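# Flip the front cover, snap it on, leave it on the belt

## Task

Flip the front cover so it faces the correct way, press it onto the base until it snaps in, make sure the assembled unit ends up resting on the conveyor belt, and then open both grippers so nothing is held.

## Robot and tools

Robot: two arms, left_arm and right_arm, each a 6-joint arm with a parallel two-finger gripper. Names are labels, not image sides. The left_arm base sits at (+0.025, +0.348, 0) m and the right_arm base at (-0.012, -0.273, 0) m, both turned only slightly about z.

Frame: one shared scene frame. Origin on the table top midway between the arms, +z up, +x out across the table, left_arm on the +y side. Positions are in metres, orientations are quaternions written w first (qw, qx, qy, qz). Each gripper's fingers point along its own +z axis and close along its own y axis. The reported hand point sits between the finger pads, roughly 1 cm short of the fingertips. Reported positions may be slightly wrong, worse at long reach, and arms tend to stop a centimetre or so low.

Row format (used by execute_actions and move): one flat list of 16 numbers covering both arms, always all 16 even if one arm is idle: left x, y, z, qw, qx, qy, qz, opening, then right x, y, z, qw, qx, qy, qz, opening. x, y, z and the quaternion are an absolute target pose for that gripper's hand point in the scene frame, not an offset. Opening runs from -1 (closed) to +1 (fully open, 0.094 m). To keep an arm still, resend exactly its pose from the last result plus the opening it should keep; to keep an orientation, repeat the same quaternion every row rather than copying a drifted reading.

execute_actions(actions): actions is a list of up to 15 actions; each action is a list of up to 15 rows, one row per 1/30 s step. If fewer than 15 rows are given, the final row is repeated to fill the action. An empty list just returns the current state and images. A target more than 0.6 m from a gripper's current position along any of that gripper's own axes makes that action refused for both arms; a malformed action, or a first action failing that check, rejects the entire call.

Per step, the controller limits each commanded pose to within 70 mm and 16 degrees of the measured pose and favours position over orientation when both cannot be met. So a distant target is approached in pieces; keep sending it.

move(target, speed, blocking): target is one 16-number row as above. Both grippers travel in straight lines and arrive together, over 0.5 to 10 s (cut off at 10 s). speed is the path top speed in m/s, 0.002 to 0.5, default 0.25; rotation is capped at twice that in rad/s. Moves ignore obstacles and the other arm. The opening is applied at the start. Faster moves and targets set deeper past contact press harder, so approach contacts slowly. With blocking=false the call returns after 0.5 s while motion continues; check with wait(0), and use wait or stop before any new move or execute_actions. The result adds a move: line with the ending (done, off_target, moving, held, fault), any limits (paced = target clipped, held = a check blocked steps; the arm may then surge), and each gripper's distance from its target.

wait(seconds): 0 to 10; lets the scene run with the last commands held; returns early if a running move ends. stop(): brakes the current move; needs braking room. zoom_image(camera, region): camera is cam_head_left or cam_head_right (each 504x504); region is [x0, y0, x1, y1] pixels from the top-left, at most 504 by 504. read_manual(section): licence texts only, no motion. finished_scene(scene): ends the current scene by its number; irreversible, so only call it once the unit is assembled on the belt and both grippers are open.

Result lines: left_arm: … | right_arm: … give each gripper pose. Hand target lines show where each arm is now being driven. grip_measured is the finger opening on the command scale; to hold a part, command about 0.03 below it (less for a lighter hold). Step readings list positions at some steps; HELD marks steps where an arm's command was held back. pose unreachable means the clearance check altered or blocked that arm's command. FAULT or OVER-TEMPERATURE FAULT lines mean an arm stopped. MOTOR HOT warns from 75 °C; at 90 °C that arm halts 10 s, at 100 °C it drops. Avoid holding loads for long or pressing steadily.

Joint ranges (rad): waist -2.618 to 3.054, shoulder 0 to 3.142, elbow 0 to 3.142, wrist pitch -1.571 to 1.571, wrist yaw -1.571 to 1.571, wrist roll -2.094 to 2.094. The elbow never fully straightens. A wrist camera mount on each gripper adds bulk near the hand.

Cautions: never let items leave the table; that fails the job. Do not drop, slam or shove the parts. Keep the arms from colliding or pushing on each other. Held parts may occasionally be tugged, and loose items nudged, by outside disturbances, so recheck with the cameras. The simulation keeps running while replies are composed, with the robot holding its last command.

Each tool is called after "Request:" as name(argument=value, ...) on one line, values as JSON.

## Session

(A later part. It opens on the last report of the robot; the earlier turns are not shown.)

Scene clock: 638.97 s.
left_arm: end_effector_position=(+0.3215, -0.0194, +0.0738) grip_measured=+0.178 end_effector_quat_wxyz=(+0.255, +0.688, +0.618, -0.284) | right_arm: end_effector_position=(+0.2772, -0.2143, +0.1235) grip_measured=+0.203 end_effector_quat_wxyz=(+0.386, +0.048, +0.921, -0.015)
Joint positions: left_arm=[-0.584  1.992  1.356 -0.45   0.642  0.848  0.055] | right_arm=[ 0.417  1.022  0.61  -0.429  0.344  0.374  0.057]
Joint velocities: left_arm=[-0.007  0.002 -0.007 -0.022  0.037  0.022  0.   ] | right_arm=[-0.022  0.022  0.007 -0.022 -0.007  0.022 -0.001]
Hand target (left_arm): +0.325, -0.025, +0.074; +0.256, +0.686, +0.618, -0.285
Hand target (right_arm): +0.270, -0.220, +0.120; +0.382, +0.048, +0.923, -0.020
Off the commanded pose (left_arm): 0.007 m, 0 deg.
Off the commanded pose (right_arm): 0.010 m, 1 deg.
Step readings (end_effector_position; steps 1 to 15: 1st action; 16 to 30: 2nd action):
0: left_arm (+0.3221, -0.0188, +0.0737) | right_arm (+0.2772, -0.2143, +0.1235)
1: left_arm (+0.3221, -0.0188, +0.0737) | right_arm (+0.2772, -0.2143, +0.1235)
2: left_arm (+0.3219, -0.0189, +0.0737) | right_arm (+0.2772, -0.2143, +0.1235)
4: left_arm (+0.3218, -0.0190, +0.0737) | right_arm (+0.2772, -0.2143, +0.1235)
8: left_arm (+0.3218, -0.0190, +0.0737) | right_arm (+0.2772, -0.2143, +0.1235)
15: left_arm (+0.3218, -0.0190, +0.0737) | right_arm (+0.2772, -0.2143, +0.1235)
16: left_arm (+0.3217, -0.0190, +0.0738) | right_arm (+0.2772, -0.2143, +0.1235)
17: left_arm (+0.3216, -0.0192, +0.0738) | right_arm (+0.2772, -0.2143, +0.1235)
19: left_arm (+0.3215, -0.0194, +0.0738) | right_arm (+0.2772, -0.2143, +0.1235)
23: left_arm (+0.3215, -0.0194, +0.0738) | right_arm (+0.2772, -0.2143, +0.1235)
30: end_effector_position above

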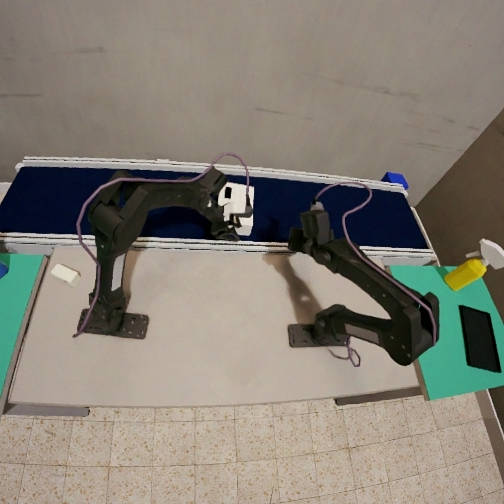

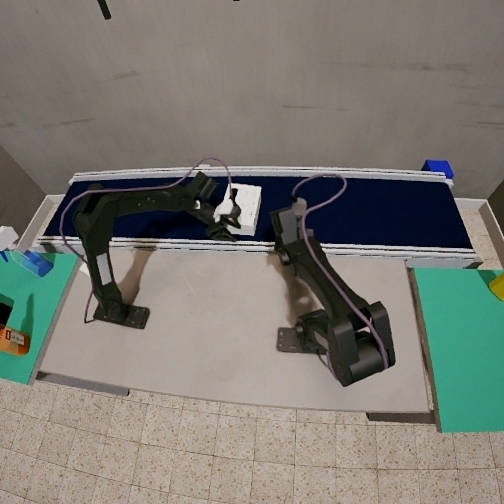

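Request:
move(target=[0.31,0.06,0.12,0.256,0.686,0.618,-0.285,-1, 0.42,-0.16,0.09,0.28,-0.63,0.675,0.261,0.4], speed=0.15)

Request:
move(target=[0.36,0.25,0.14,0,0.707,0.707,0,0.3, 0.44,-0.115,0.042,0.28,-0.63,0.675,0.261,0.4], speed=0.15)

Request:
zoom_image(camera="cam_head_left", region=[200, 175, 270, 240])

Request:
move(target=[0.36,0.25,0.14,0,0.707,0.707,0,0.3, 0.44,0.01,0.048,0.28,-0.63,0.675,0.261,0.4], speed=0.04)

Request:
zoom_image(camera="cam_head_left", region=[150, 160, 270, 250])

Scene clock: 658.40 s.
left_arm: end_effector_position=(+0.3186, +0.0552, +0.1175) grip_measured=-0.982 end_effector_quat_wxyz=(+0.260, +0.687, +0.620, -0.275) | right_arm: end_effector_position=(+0.4183, -0.1652, +0.0888) grip_measured=+0.397 end_effector_quat_wxyz=(-0.275, +0.628, -0.683, -0.252)
Joint positions: left_arm=[-0.427  1.787  1.279 -0.673  0.689  1.021  0.001] | right_arm=[-0.022  2.173  1.74  -1.09  -0.763 -1.505  0.066]
Joint velocities: left_arm=[-0.002 -0.007  0.002 -0.007 -0.022  0.007 -0.001] | right_arm=[ 0.017 -0.007  0.002 -0.051  0.022 -0.066 -0.   ]
Hand target (left_arm): +0.310, +0.059, +0.121; +0.256, +0.686, +0.618, -0.286
Hand target (right_arm): +0.420, -0.161, +0.091; -0.278, +0.628, -0.678, -0.262
Off the commanded pose (left_arm): 0.010 m, 1 deg.
Off the commanded pose (right_arm): 0.006 m, 2 deg.
move: done

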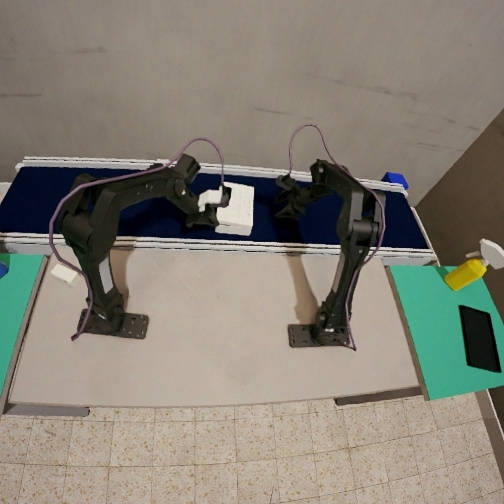

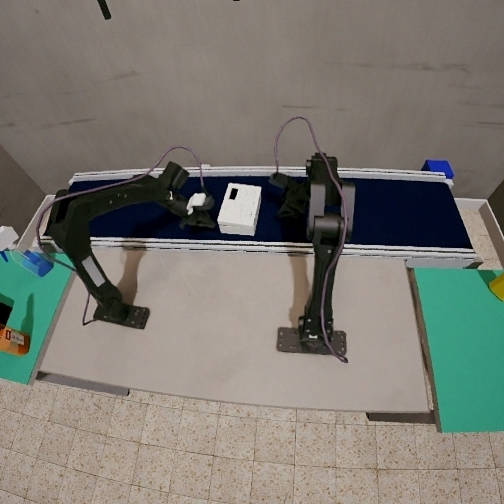

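Scene clock: 661.50 s.
left_arm: end_effector_position=(+0.3570, +0.2478, +0.1405) grip_measured=+0.298 end_effector_quat_wxyz=(+0.006, +0.706, +0.708, -0.002) | right_arm: end_effector_position=(+0.4397, -0.1210, +0.0463) grip_measured=+0.397 end_effector_quat_wxyz=(-0.277, +0.633, -0.678, -0.251)
Joint positions: left_arm=[-0.208  1.849  1.674 -1.386  0.01   1.277  0.061] | right_arm=[ 0.079  2.28   1.74  -0.889 -0.756 -1.383  0.066]
Joint velocities: left_arm=[-0.002 -0.007  0.007 -0.037 -0.066  0.007  0.   ] | right_arm=[-0.012  0.002 -0.002  0.051  0.007 -0.022 -0.   ]
Hand target (left_arm): +0.359, +0.251, +0.141; -0.002, +0.708, +0.706, -0.003
Hand target (right_arm): +0.440, -0.115, +0.042; -0.279, +0.631, -0.675, -0.261
Off the commanded pose (left_arm): 0.004 m, 1 deg.
Off the commanded pose (right_arm): 0.007 m, 1 deg.
move: done

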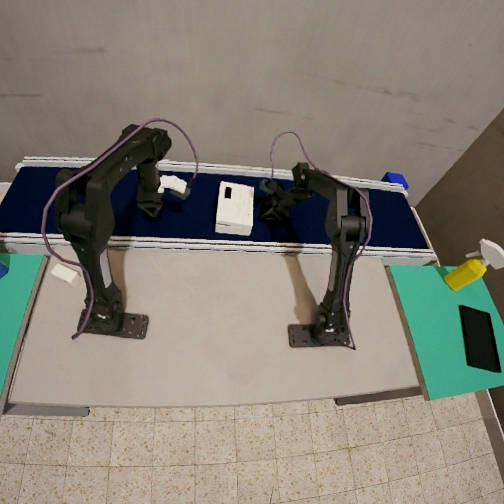

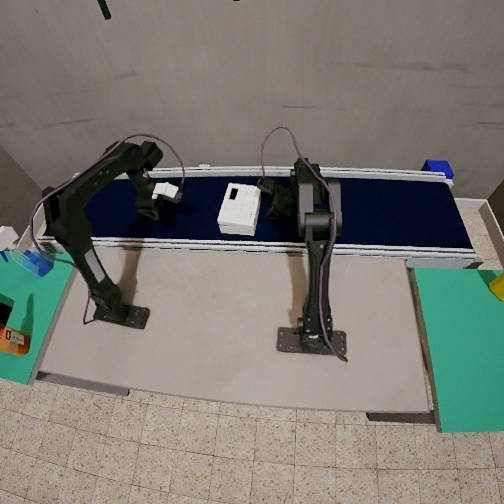

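Region (200, 175, 270, 240) of cam_head_left's 504x504 image, scaled by 7.200, with more detail than that image has; it fills the top 468 rows of this view, and the rest is white.

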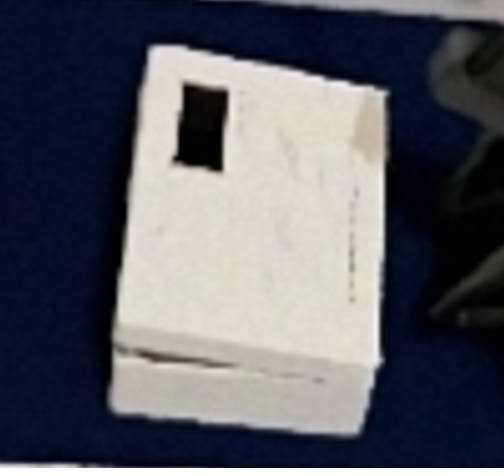

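Scene clock: 665.07 s.
left_arm: end_effector_position=(+0.3572, +0.2487, +0.1405) grip_measured=+0.298 end_effector_quat_wxyz=(+0.005, +0.706, +0.708, +0.000) | right_arm: end_effector_position=(+0.4350, +0.0007, +0.0451) grip_measured=+0.397 end_effector_quat_wxyz=(-0.269, +0.630, -0.682, -0.257)
Joint positions: left_arm=[-0.208  1.849  1.674 -1.386  0.005  1.277  0.061] | right_arm=[ 0.344  2.318  1.788 -0.692 -0.693 -1.036  0.066]
Joint velocities: left_arm=[-0.002 -0.007 -0.017  0.037 -0.022 -0.051 -0.001] | right_arm=[ 0.022 -0.012 -0.002  0.051  0.007 -0.051  0.   ]
Hand target (left_arm): +0.360, +0.250, +0.140; +0.000, +0.707, +0.707, +0.000
Hand target (right_arm): +0.441, +0.009, +0.047; -0.279, +0.631, -0.675, -0.261
Off the commanded pose (left_arm): 0.003 m, 1 deg.
Off the commanded pose (right_arm): 0.011 m, 2 deg.
move: off_target (right_arm)

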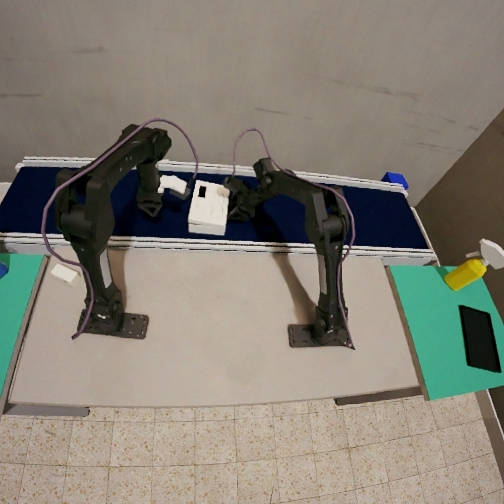

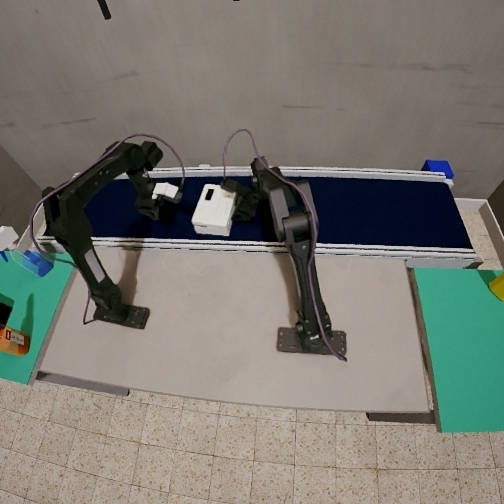

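Region (150, 160, 270, 250) of cam_head_left's 504x504 image, scaled by 4.200, with more detail than that image has; it fills the top 378 rows of this view, and the rest is white.

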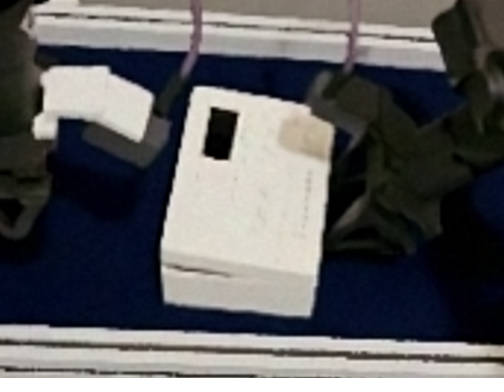

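Request:
move(target=[0.44,0.122,0.115,0,0.74,0.67,0,0.3, 0.42,-0.12,0.07,0.28,-0.63,0.675,0.261,0.4], speed=0.1)

Request:
move(target=[0.44,0.122,0.05,0,0.74,0.67,0,0.3, 0.42,-0.12,0.07,0.28,-0.63,0.675,0.261,0.4], speed=0.02)

Request:
zoom_image(camera="cam_head_right", region=[165, 170, 265, 250])

Scene clock: 678.30 s.
left_arm: end_effector_position=(+0.4413, +0.1230, +0.1143) grip_measured=+0.298 end_effector_quat_wxyz=(+0.026, +0.744, +0.668, +0.008) | right_arm: end_effector_position=(+0.4280, -0.1205, +0.0619) grip_measured=+0.397 end_effector_quat_wxyz=(-0.280, +0.631, -0.679, -0.251)
Joint positions: left_arm=[-0.414  2.411  2.441 -1.547  0.002  1.182  0.061] | right_arm=[ 0.081  2.212  1.687 -0.897 -0.759 -1.373  0.066]
Joint velocities: left_arm=[ 0.002 -0.012  0.002  0.037 -0.066  0.037 -0.   ] | right_arm=[-0.012 -0.007 -0.022 -0.051  0.022 -0.051  0.   ]
Hand target (left_arm): +0.440, +0.123, +0.113; +0.019, +0.741, +0.671, +0.008
Hand target (right_arm): +0.420, -0.119, +0.070; -0.282, +0.630, -0.675, -0.262
Off the commanded pose (left_arm): 0.002 m, 3 deg.
Off the commanded pose (right_arm): 0.011 m, 1 deg.
joint sent to its limit (left arm) — the command would take joint 4 (wrist pitch) past its lower limit, so that joint was sent only as far as its limit.
move: off_target (left_arm, right_arm)

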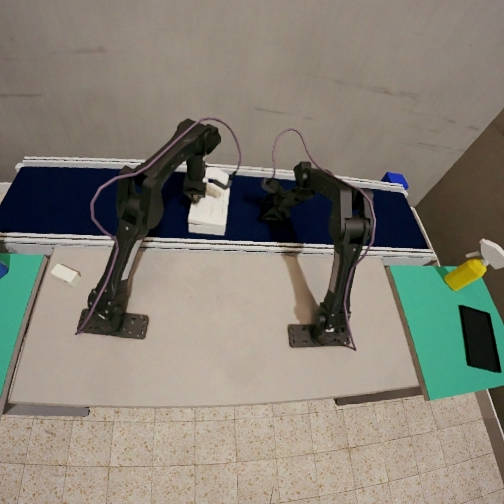

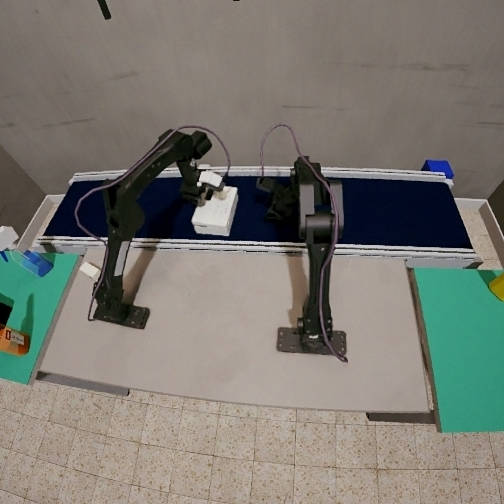

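Scene clock: 681.73 s.
left_arm: end_effector_position=(+0.4409, +0.1232, +0.0871) grip_measured=+0.298 end_effector_quat_wxyz=(+0.025, +0.744, +0.668, +0.008) | right_arm: end_effector_position=(+0.4265, -0.1209, +0.0614) grip_measured=+0.397 end_effector_quat_wxyz=(-0.277, +0.632, -0.679, -0.252)
Joint positions: left_arm=[-0.414  2.37   2.259 -1.407  0.002  1.181  0.061] | right_arm=[ 0.081  2.212  1.687 -0.904 -0.756 -1.378  0.066]
Joint velocities: left_arm=[-0.012 -0.017 -0.017 -0.037 -0.037 -0.037  0.   ] | right_arm=[ 0.007  0.002 -0.002  0.022 -0.007 -0.037 -0.001]
Hand target (left_arm): +0.437, +0.124, +0.051; -0.001, +0.741, +0.671, -0.000
Hand target (right_arm): +0.420, -0.120, +0.070; -0.280, +0.630, -0.676, -0.261
Off the commanded pose (left_arm): 0.037 m, 3 deg.
Off the commanded pose (right_arm): 0.011 m, 1 deg.
move: off_target (left_arm, right_arm)

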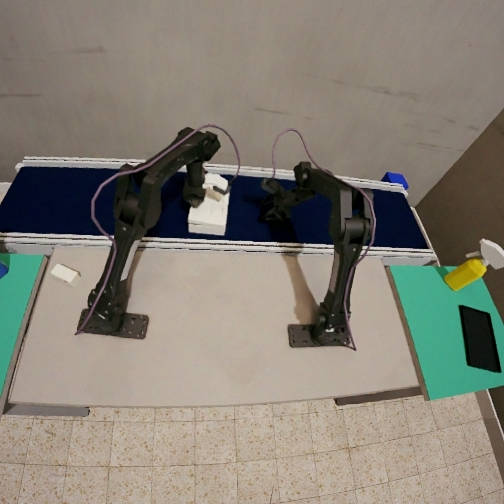

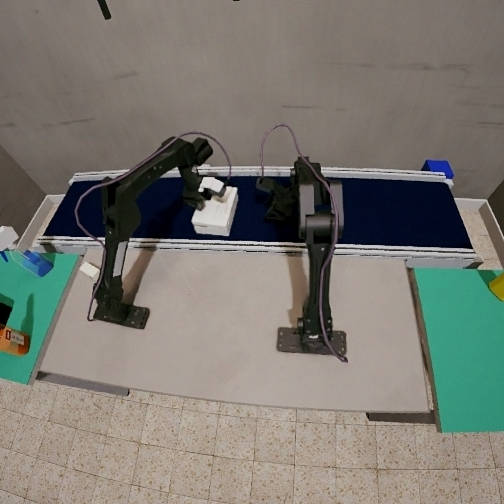

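Region (165, 170, 265, 250) of cam_head_right's 504x504 image, scaled by 5.040, with more detail than that image has; it fills the top 403 rows of this view, and the rest is white.

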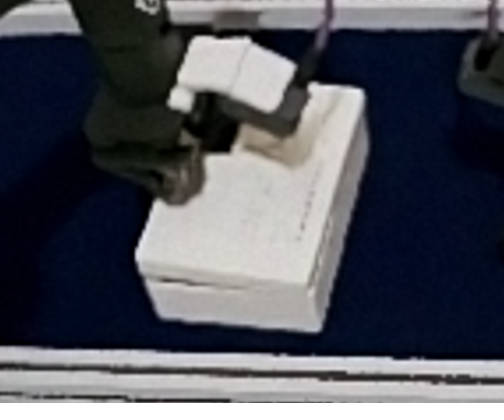

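Request:
execute_actions(actions=[[[0.44,0.122,0.04,0,0.74,0.67,0,0.3, 0.42,-0.12,0.07,0.28,-0.63,0.675,0.261,0.4]],[[0.44,0.122,0.03,0,0.74,0.67,0,0.3, 0.42,-0.12,0.07,0.28,-0.63,0.675,0.261,0.4]],[[0.44,0.122,0.02,0,0.74,0.67,0,0.3, 0.42,-0.12,0.07,0.28,-0.63,0.675,0.261,0.4]]])

Request:
zoom_image(camera="cam_head_right", region=[165, 170, 265, 250])

Scene clock: 688.63 s.
left_arm: end_effector_position=(+0.4404, +0.1235, +0.0869) grip_measured=+0.298 end_effector_quat_wxyz=(+0.045, +0.743, +0.667, +0.015) | right_arm: end_effector_position=(+0.4264, -0.1208, +0.0615) grip_measured=+0.397 end_effector_quat_wxyz=(-0.277, +0.632, -0.678, -0.252)
Joint positions: left_arm=[-0.414  2.306  2.144 -1.315  0.002  1.181  0.061] | right_arm=[ 0.081  2.212  1.687 -0.905 -0.757 -1.379  0.066]
Joint velocities: left_arm=[-0.007  0.002 -0.012 -0.066 -0.022 -0.081 -0.001] | right_arm=[-0.007 -0.007  0.007 -0.037  0.051 -0.037  0.001]
Hand target (left_arm): +0.433, +0.126, +0.024; -0.002, +0.741, +0.671, -0.001
Hand target (right_arm): +0.420, -0.120, +0.070; -0.280, +0.630, -0.675, -0.261
Off the commanded pose (left_arm): 0.067 m, 5 deg.
Off the commanded pose (right_arm): 0.011 m, 1 deg.
Step readings (end_effector_position; steps 1 to 15: 1st action; 16 to 30: 2nd action; 31 to 45: 3rd action):
0: left_arm (+0.4409, +0.1232, +0.0871) | right_arm (+0.4264, -0.1209, +0.0614)
1: left_arm (+0.4407, +0.1234, +0.0866) | right_arm (+0.4264, -0.1209, +0.0614)
2: left_arm (+0.4407, +0.1233, +0.0868) | right_arm (+0.4264, -0.1209, +0.0614)
4: left_arm (+0.4407, +0.1233, +0.0868) | right_arm (+0.4264, -0.1209, +0.0614)
8: left_arm (+0.4408, +0.1233, +0.0871) | right_arm (+0.4264, -0.1208, +0.0615)
15: left_arm (+0.4408, +0.1233, +0.0870) | right_arm (+0.4264, -0.1208, +0.0615)
16: left_arm (+0.4404, +0.1235, +0.0864) | right_arm (+0.4264, -0.1208, +0.0615)
17: left_arm (+0.4405, +0.1234, +0.0868) | right_arm (+0.4264, -0.1208, +0.0615)
19: left_arm (+0.4406, +0.1234, +0.0869) | right_arm (+0.4264, -0.1208, +0.0615)
23: left_arm (+0.4406, +0.1234, +0.0870) | right_arm (+0.4264, -0.1208, +0.0615)
30: left_arm (+0.4406, +0.1234, +0.0869) | right_arm (+0.4264, -0.1208, +0.0615)
31: left_arm (+0.4403, +0.1235, +0.0865) | right_arm (+0.4264, -0.1208, +0.0615)
32: left_arm (+0.4404, +0.1235, +0.0866) | right_arm (+0.4264, -0.1208, +0.0615)
34: left_arm (+0.4404, +0.1235, +0.0868) | right_arm (+0.4264, -0.1208, +0.0615)
38: left_arm (+0.4404, +0.1235, +0.0869) | right_arm (+0.4264, -0.1208, +0.0615)
45: end_effector_position above

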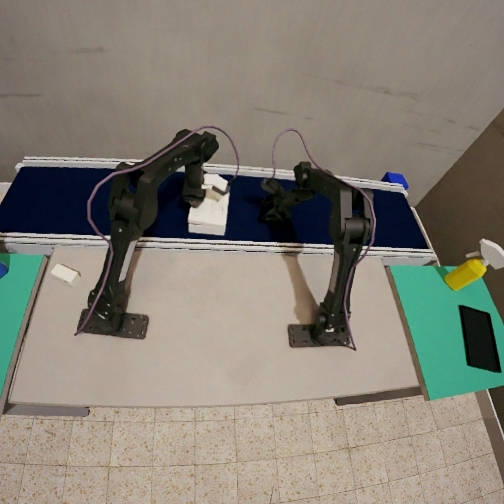

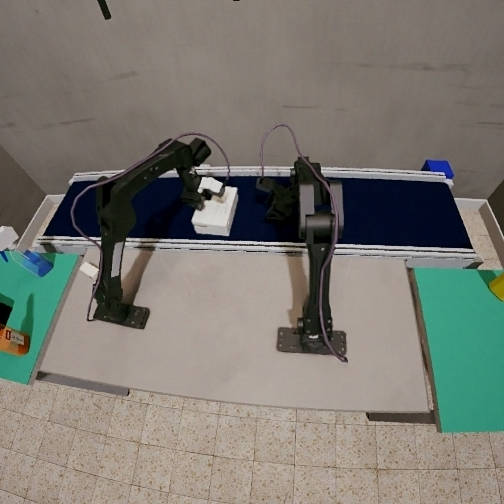

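Region (165, 170, 265, 250) of cam_head_right's 504x504 image, scaled by 5.040, with more detail than that image has; it fills the top 403 rows of this view, and the rest is white.

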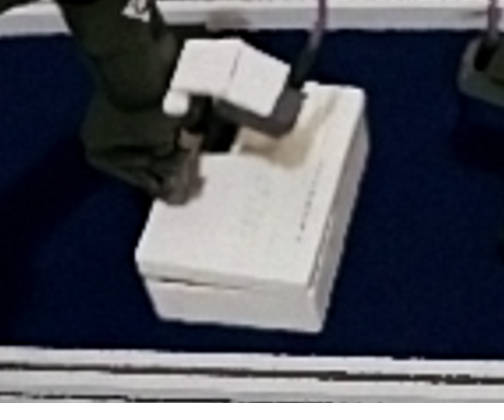

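Request:
move(target=[0.40,0.24,0.14,0,0.74,0.67,0,0.3, 0.42,-0.12,0.07,0.28,-0.63,0.675,0.261,0.4], speed=0.08)

Request:
zoom_image(camera="cam_head_right", region=[185, 178, 250, 242])

Request:
zoom_image(camera="cam_head_left", region=[178, 176, 243, 240])

Scene clock: 698.47 s.
left_arm: end_effector_position=(+0.4092, +0.2355, +0.1388) grip_measured=+0.298 end_effector_quat_wxyz=(+0.010, +0.738, +0.675, +0.004) | right_arm: end_effector_position=(+0.4264, -0.1209, +0.0614) grip_measured=+0.397 end_effector_quat_wxyz=(-0.277, +0.632, -0.679, -0.252)
Joint positions: left_arm=[-0.204  2.065  1.969 -1.454  0.003  1.374  0.061] | right_arm=[ 0.081  2.212  1.687 -0.905 -0.757 -1.379  0.066]
Joint velocities: left_arm=[-0.007  0.012  0.012  0.022 -0.037 -0.022 -0.   ] | right_arm=[ 0.007  0.002 -0.002  0.022 -0.022 -0.037 -0.001]
Hand target (left_arm): +0.400, +0.240, +0.141; +0.000, +0.741, +0.671, -0.002
Hand target (right_arm): +0.420, -0.120, +0.070; -0.280, +0.630, -0.675, -0.261
Off the commanded pose (left_arm): 0.010 m, 1 deg.
Off the commanded pose (right_arm): 0.011 m, 1 deg.
move: off_target (right_arm)

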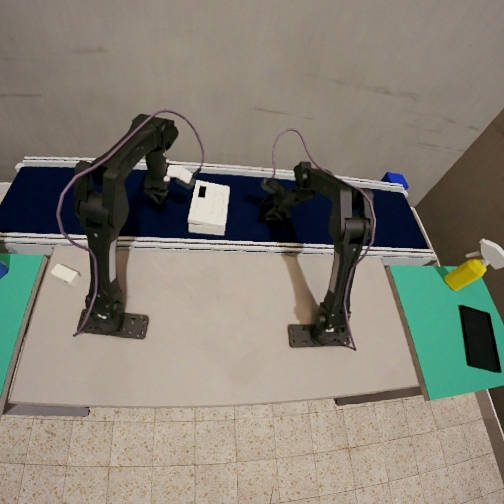

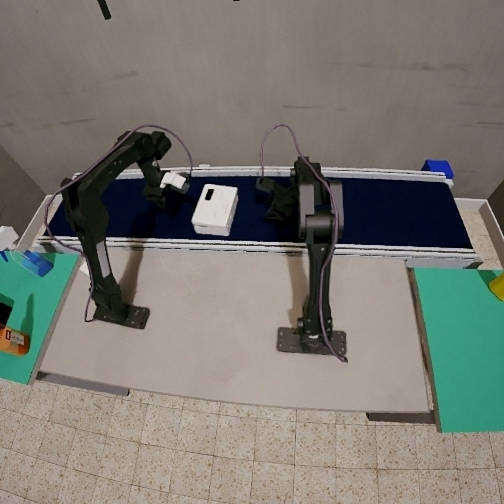

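Region (185, 178, 250, 242) of cam_head_right's 504x504 image, scaled by 7.754, with more detail than that image has; it fills the top 496 rows of this view, and the rest is white.

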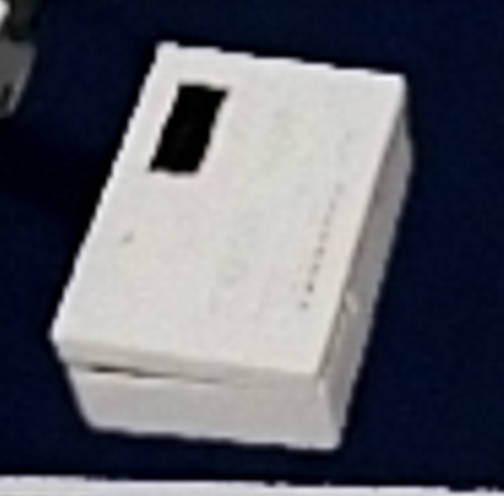

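Region (178, 176, 243, 240) of cam_head_left's 504x504 image, scaled by 7.754, with more detail than that image has; it fills the top 496 rows of this view, and the rest is white.

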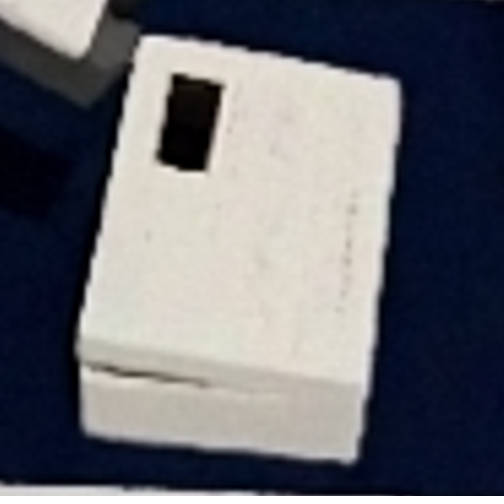

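Request:
move(target=[0.385,0.19,0.075,0.256,0.686,0.618,-0.285,-1, 0.375,-0.03,0.042,0.38,-0.596,0.596,0.38,-1], speed=0.1)

Request:
move(target=[0.385,0.145,0.075,0.256,0.686,0.618,-0.285,-1, 0.375,0.02,0.042,0.38,-0.596,0.596,0.38,-1], speed=0.015)

Request:
zoom_image(camera="cam_head_right", region=[175, 175, 265, 245])

Request:
zoom_image(camera="cam_head_left", region=[165, 175, 255, 245])

Scene clock: 715.27 s.
left_arm: end_effector_position=(+0.3878, +0.1906, +0.0812) grip_measured=-0.982 end_effector_quat_wxyz=(+0.256, +0.692, +0.619, -0.269) | right_arm: end_effector_position=(+0.3802, -0.0339, +0.0289) grip_measured=-0.979 end_effector_quat_wxyz=(-0.368, +0.596, -0.606, -0.377)
Joint positions: left_arm=[-0.013  2.011  1.461 -1.004  0.761  1.578  0.001] | right_arm=[ 0.213  2.212  1.303 -0.291 -1.073 -1.135  0.001]
Joint velocities: left_arm=[ 0.002  0.012  0.002 -0.007 -0.051 -0.007 -0.   ] | right_arm=[ 0.012  0.002 -0.012  0.007  0.022 -0.051  0.   ]
Hand target (left_arm): +0.384, +0.190, +0.075; +0.259, +0.686, +0.618, -0.284
Hand target (right_arm): +0.375, -0.030, +0.042; -0.377, +0.598, -0.596, -0.381
Off the commanded pose (left_arm): 0.007 m, 2 deg.
Off the commanded pose (right_arm): 0.015 m, 2 deg.
move: off_target (right_arm)

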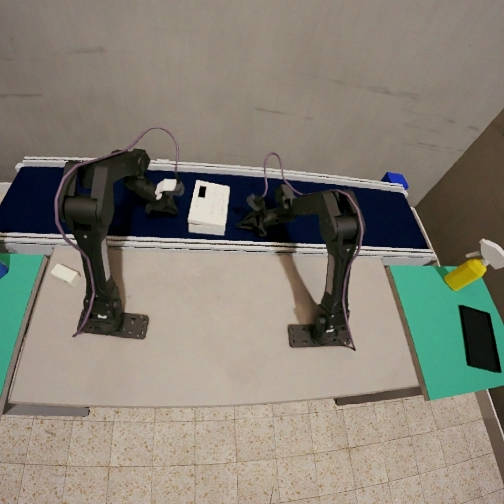

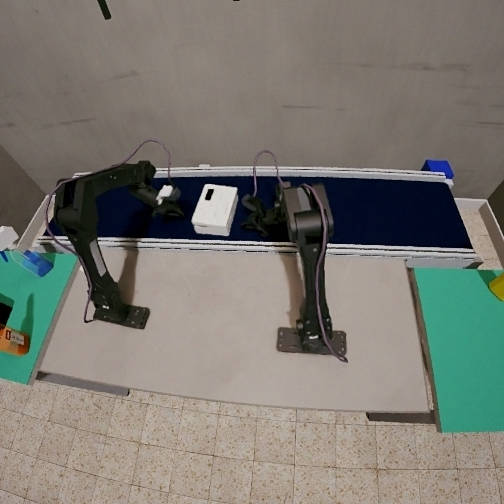

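Scene clock: 719.20 s.
left_arm: end_effector_position=(+0.3920, +0.1555, +0.0823) grip_measured=-0.982 end_effector_quat_wxyz=(+0.261, +0.688, +0.622, -0.268) | right_arm: end_effector_position=(+0.3850, +0.0101, +0.0362) grip_measured=-0.979 end_effector_quat_wxyz=(-0.375, +0.590, -0.609, -0.374)
Joint positions: left_arm=[-0.102  2.011  1.461 -0.904  0.759  1.44   0.001] | right_arm=[ 0.316  2.212  1.303 -0.094 -1.022 -0.914  0.001]
Joint velocities: left_arm=[ 0.032 -0.007 -0.002  0.051 -0.022  0.095 -0.001] | right_arm=[ 0.002  0.007 -0.017  0.022  0.037  0.066 -0.   ]
Hand target (left_arm): +0.385, +0.145, +0.075; +0.255, +0.687, +0.618, -0.285
Hand target (right_arm): +0.376, +0.019, +0.041; -0.379, +0.597, -0.596, -0.380
Off the commanded pose (left_arm): 0.015 m, 2 deg.
Off the commanded pose (right_arm): 0.015 m, 2 deg.
move: off_target (left_arm, right_arm)

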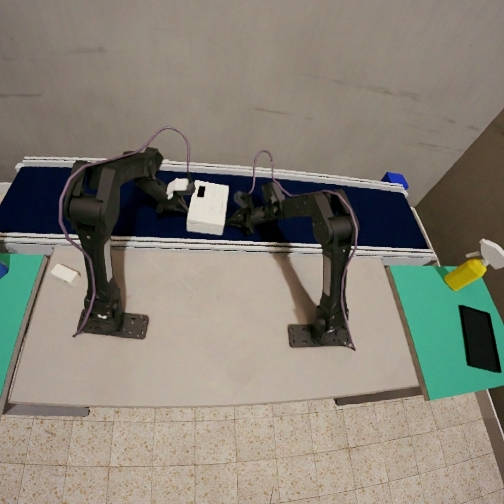

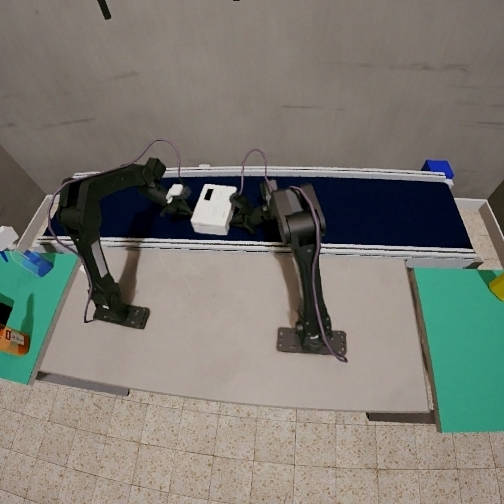

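Region (175, 175, 265, 245) of cam_head_right's 504x504 image, scaled by 5.600, with more detail than that image has.

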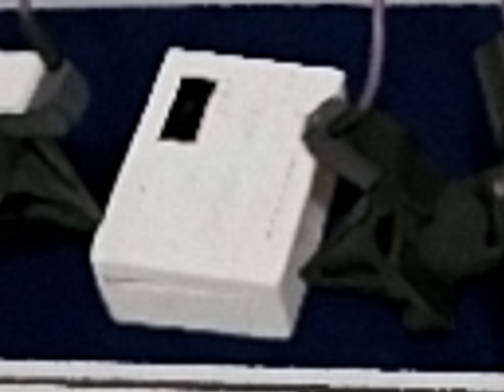

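Region (165, 175, 255, 245) of cam_head_left's 504x504 image, scaled by 5.600, with more detail than that image has.

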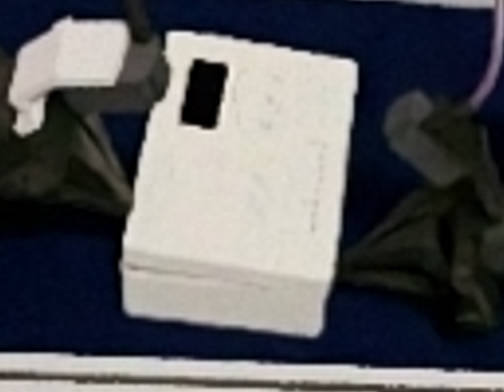

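It dropped in. Pressing vertically now.

Request:
move(target=[0.40,0.19,0.13,0.1,0.73,0.66,-0.1,-1, 0.375,-0.10,0.07,0.38,-0.596,0.596,0.38,-1], speed=0.1)

Request:
move(target=[0.445,0.12,0.11,0,0.74,0.67,0,-1, 0.375,-0.15,0.09,0.38,-0.596,0.596,0.38,-1], speed=0.1)

Request:
move(target=[0.445,0.12,0.045,0,0.74,0.67,0,-1, 0.375,-0.15,0.09,0.38,-0.596,0.596,0.38,-1], speed=0.02)

Request:
zoom_image(camera="cam_head_right", region=[175, 175, 265, 245])

Scene clock: 730.27 s.
left_arm: end_effector_position=(+0.4012, +0.1921, +0.1315) grip_measured=-0.982 end_effector_quat_wxyz=(+0.109, +0.737, +0.660, -0.096) | right_arm: end_effector_position=(+0.3678, -0.0989, +0.0529) grip_measured=-0.979 end_effector_quat_wxyz=(-0.365, +0.592, -0.607, -0.384)
Joint positions: left_arm=[-0.192  2.011  1.83  -1.307  0.28   1.395  0.001] | right_arm=[ 0.05   2.163  1.351 -0.714 -1.116 -1.483  0.001]
Joint velocities: left_arm=[-0.022 -0.002  0.002 -0.066  0.051 -0.007 -0.   ] | right_arm=[ 0.002  0.002  0.007 -0.051  0.022 -0.051  0.   ]
Hand target (left_arm): +0.400, +0.190, +0.130; +0.100, +0.735, +0.663, -0.101
Hand target (right_arm): +0.374, -0.099, +0.070; -0.382, +0.595, -0.596, -0.380
Off the commanded pose (left_arm): 0.003 m, 1 deg.
Off the commanded pose (right_arm): 0.019 m, 2 deg.
move: off_target (right_arm)

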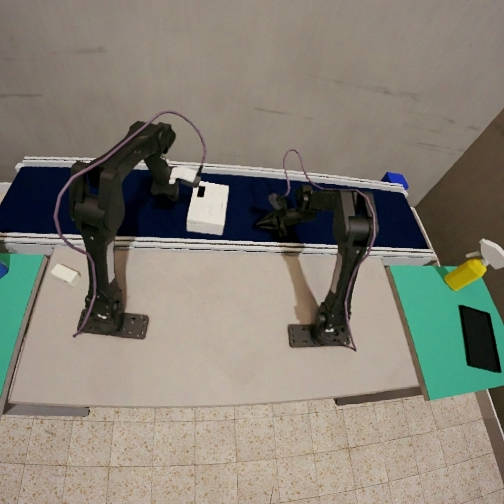

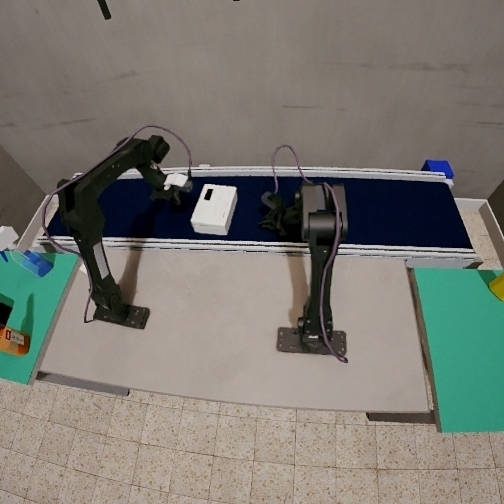

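Scene clock: 732.20 s.
left_arm: end_effector_position=(+0.4456, +0.1201, +0.1105) grip_measured=-0.982 end_effector_quat_wxyz=(+0.028, +0.744, +0.667, +0.008) | right_arm: end_effector_position=(+0.3704, -0.1486, +0.0884) grip_measured=-0.979 end_effector_quat_wxyz=(-0.376, +0.601, -0.598, -0.374)
Joint positions: left_arm=[-0.414  2.436  2.471 -1.547  0.005  1.183  0.001] | right_arm=[-0.08   2.163  1.504 -1.103 -1.109 -1.789  0.001]
Joint velocities: left_arm=[-0.007  0.002  0.002 -0.007  0.022 -0.037 -0.   ] | right_arm=[ 0.007 -0.002  0.012 -0.022  0.007 -0.007 -0.   ]
Hand target (left_arm): +0.445, +0.120, +0.109; +0.021, +0.741, +0.671, +0.008
Hand target (right_arm): +0.375, -0.150, +0.090; -0.381, +0.595, -0.597, -0.379
Off the commanded pose (left_arm): 0.001 m, 3 deg.
Off the commanded pose (right_arm): 0.005 m, 1 deg.
joint sent to its limit (left arm) — the command would take joint 4 (wrist pitch) past its lower limit, so that joint was sent only as far as its limit.
move: off_target (left_arm)

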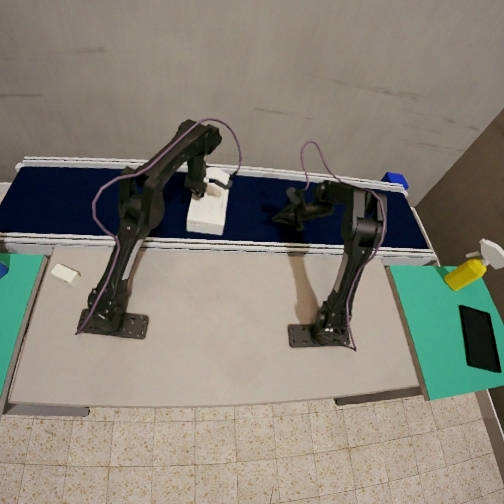

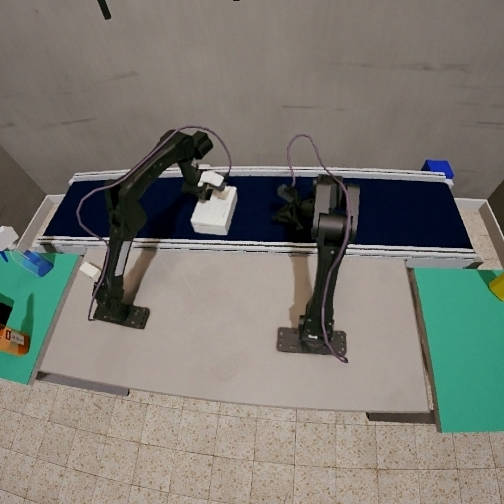

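Scene clock: 735.70 s.
left_arm: end_effector_position=(+0.4457, +0.1207, +0.0760) grip_measured=-0.982 end_effector_quat_wxyz=(+0.020, +0.744, +0.668, +0.006) | right_arm: end_effector_position=(+0.3691, -0.1490, +0.0877) grip_measured=-0.979 end_effector_quat_wxyz=(-0.373, +0.602, -0.598, -0.373)
Joint positions: left_arm=[-0.414  2.414  2.293 -1.408  0.002  1.182  0.001] | right_arm=[-0.08   2.163  1.504 -1.111 -1.103 -1.796  0.001]
Joint velocities: left_arm=[-0.012 -0.017  0.012  0.022 -0.022 -0.007  0.001] | right_arm=[ 0.012 -0.002  0.002 -0.007 -0.066 -0.007  0.   ]
Hand target (left_arm): +0.443, +0.121, +0.046; -0.001, +0.741, +0.671, -0.000
Hand target (right_arm): +0.375, -0.150, +0.090; -0.381, +0.596, -0.597, -0.379
Off the commanded pose (left_arm): 0.031 m, 2 deg.
Off the commanded pose (right_arm): 0.006 m, 1 deg.
move: off_target (left_arm)

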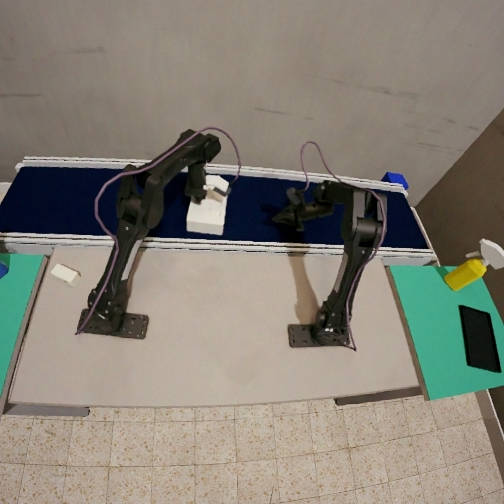

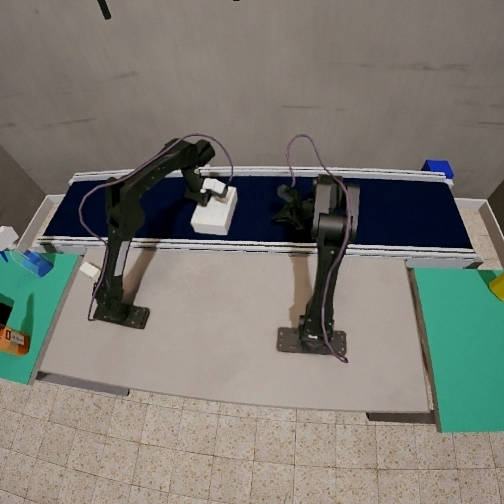

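Region (175, 175, 265, 245) of cam_head_right's 504x504 image, scaled by 5.600, with more detail than that image has.

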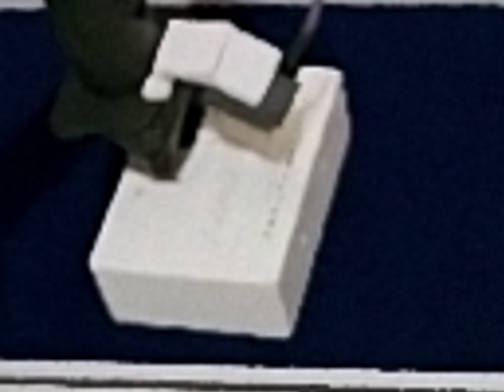

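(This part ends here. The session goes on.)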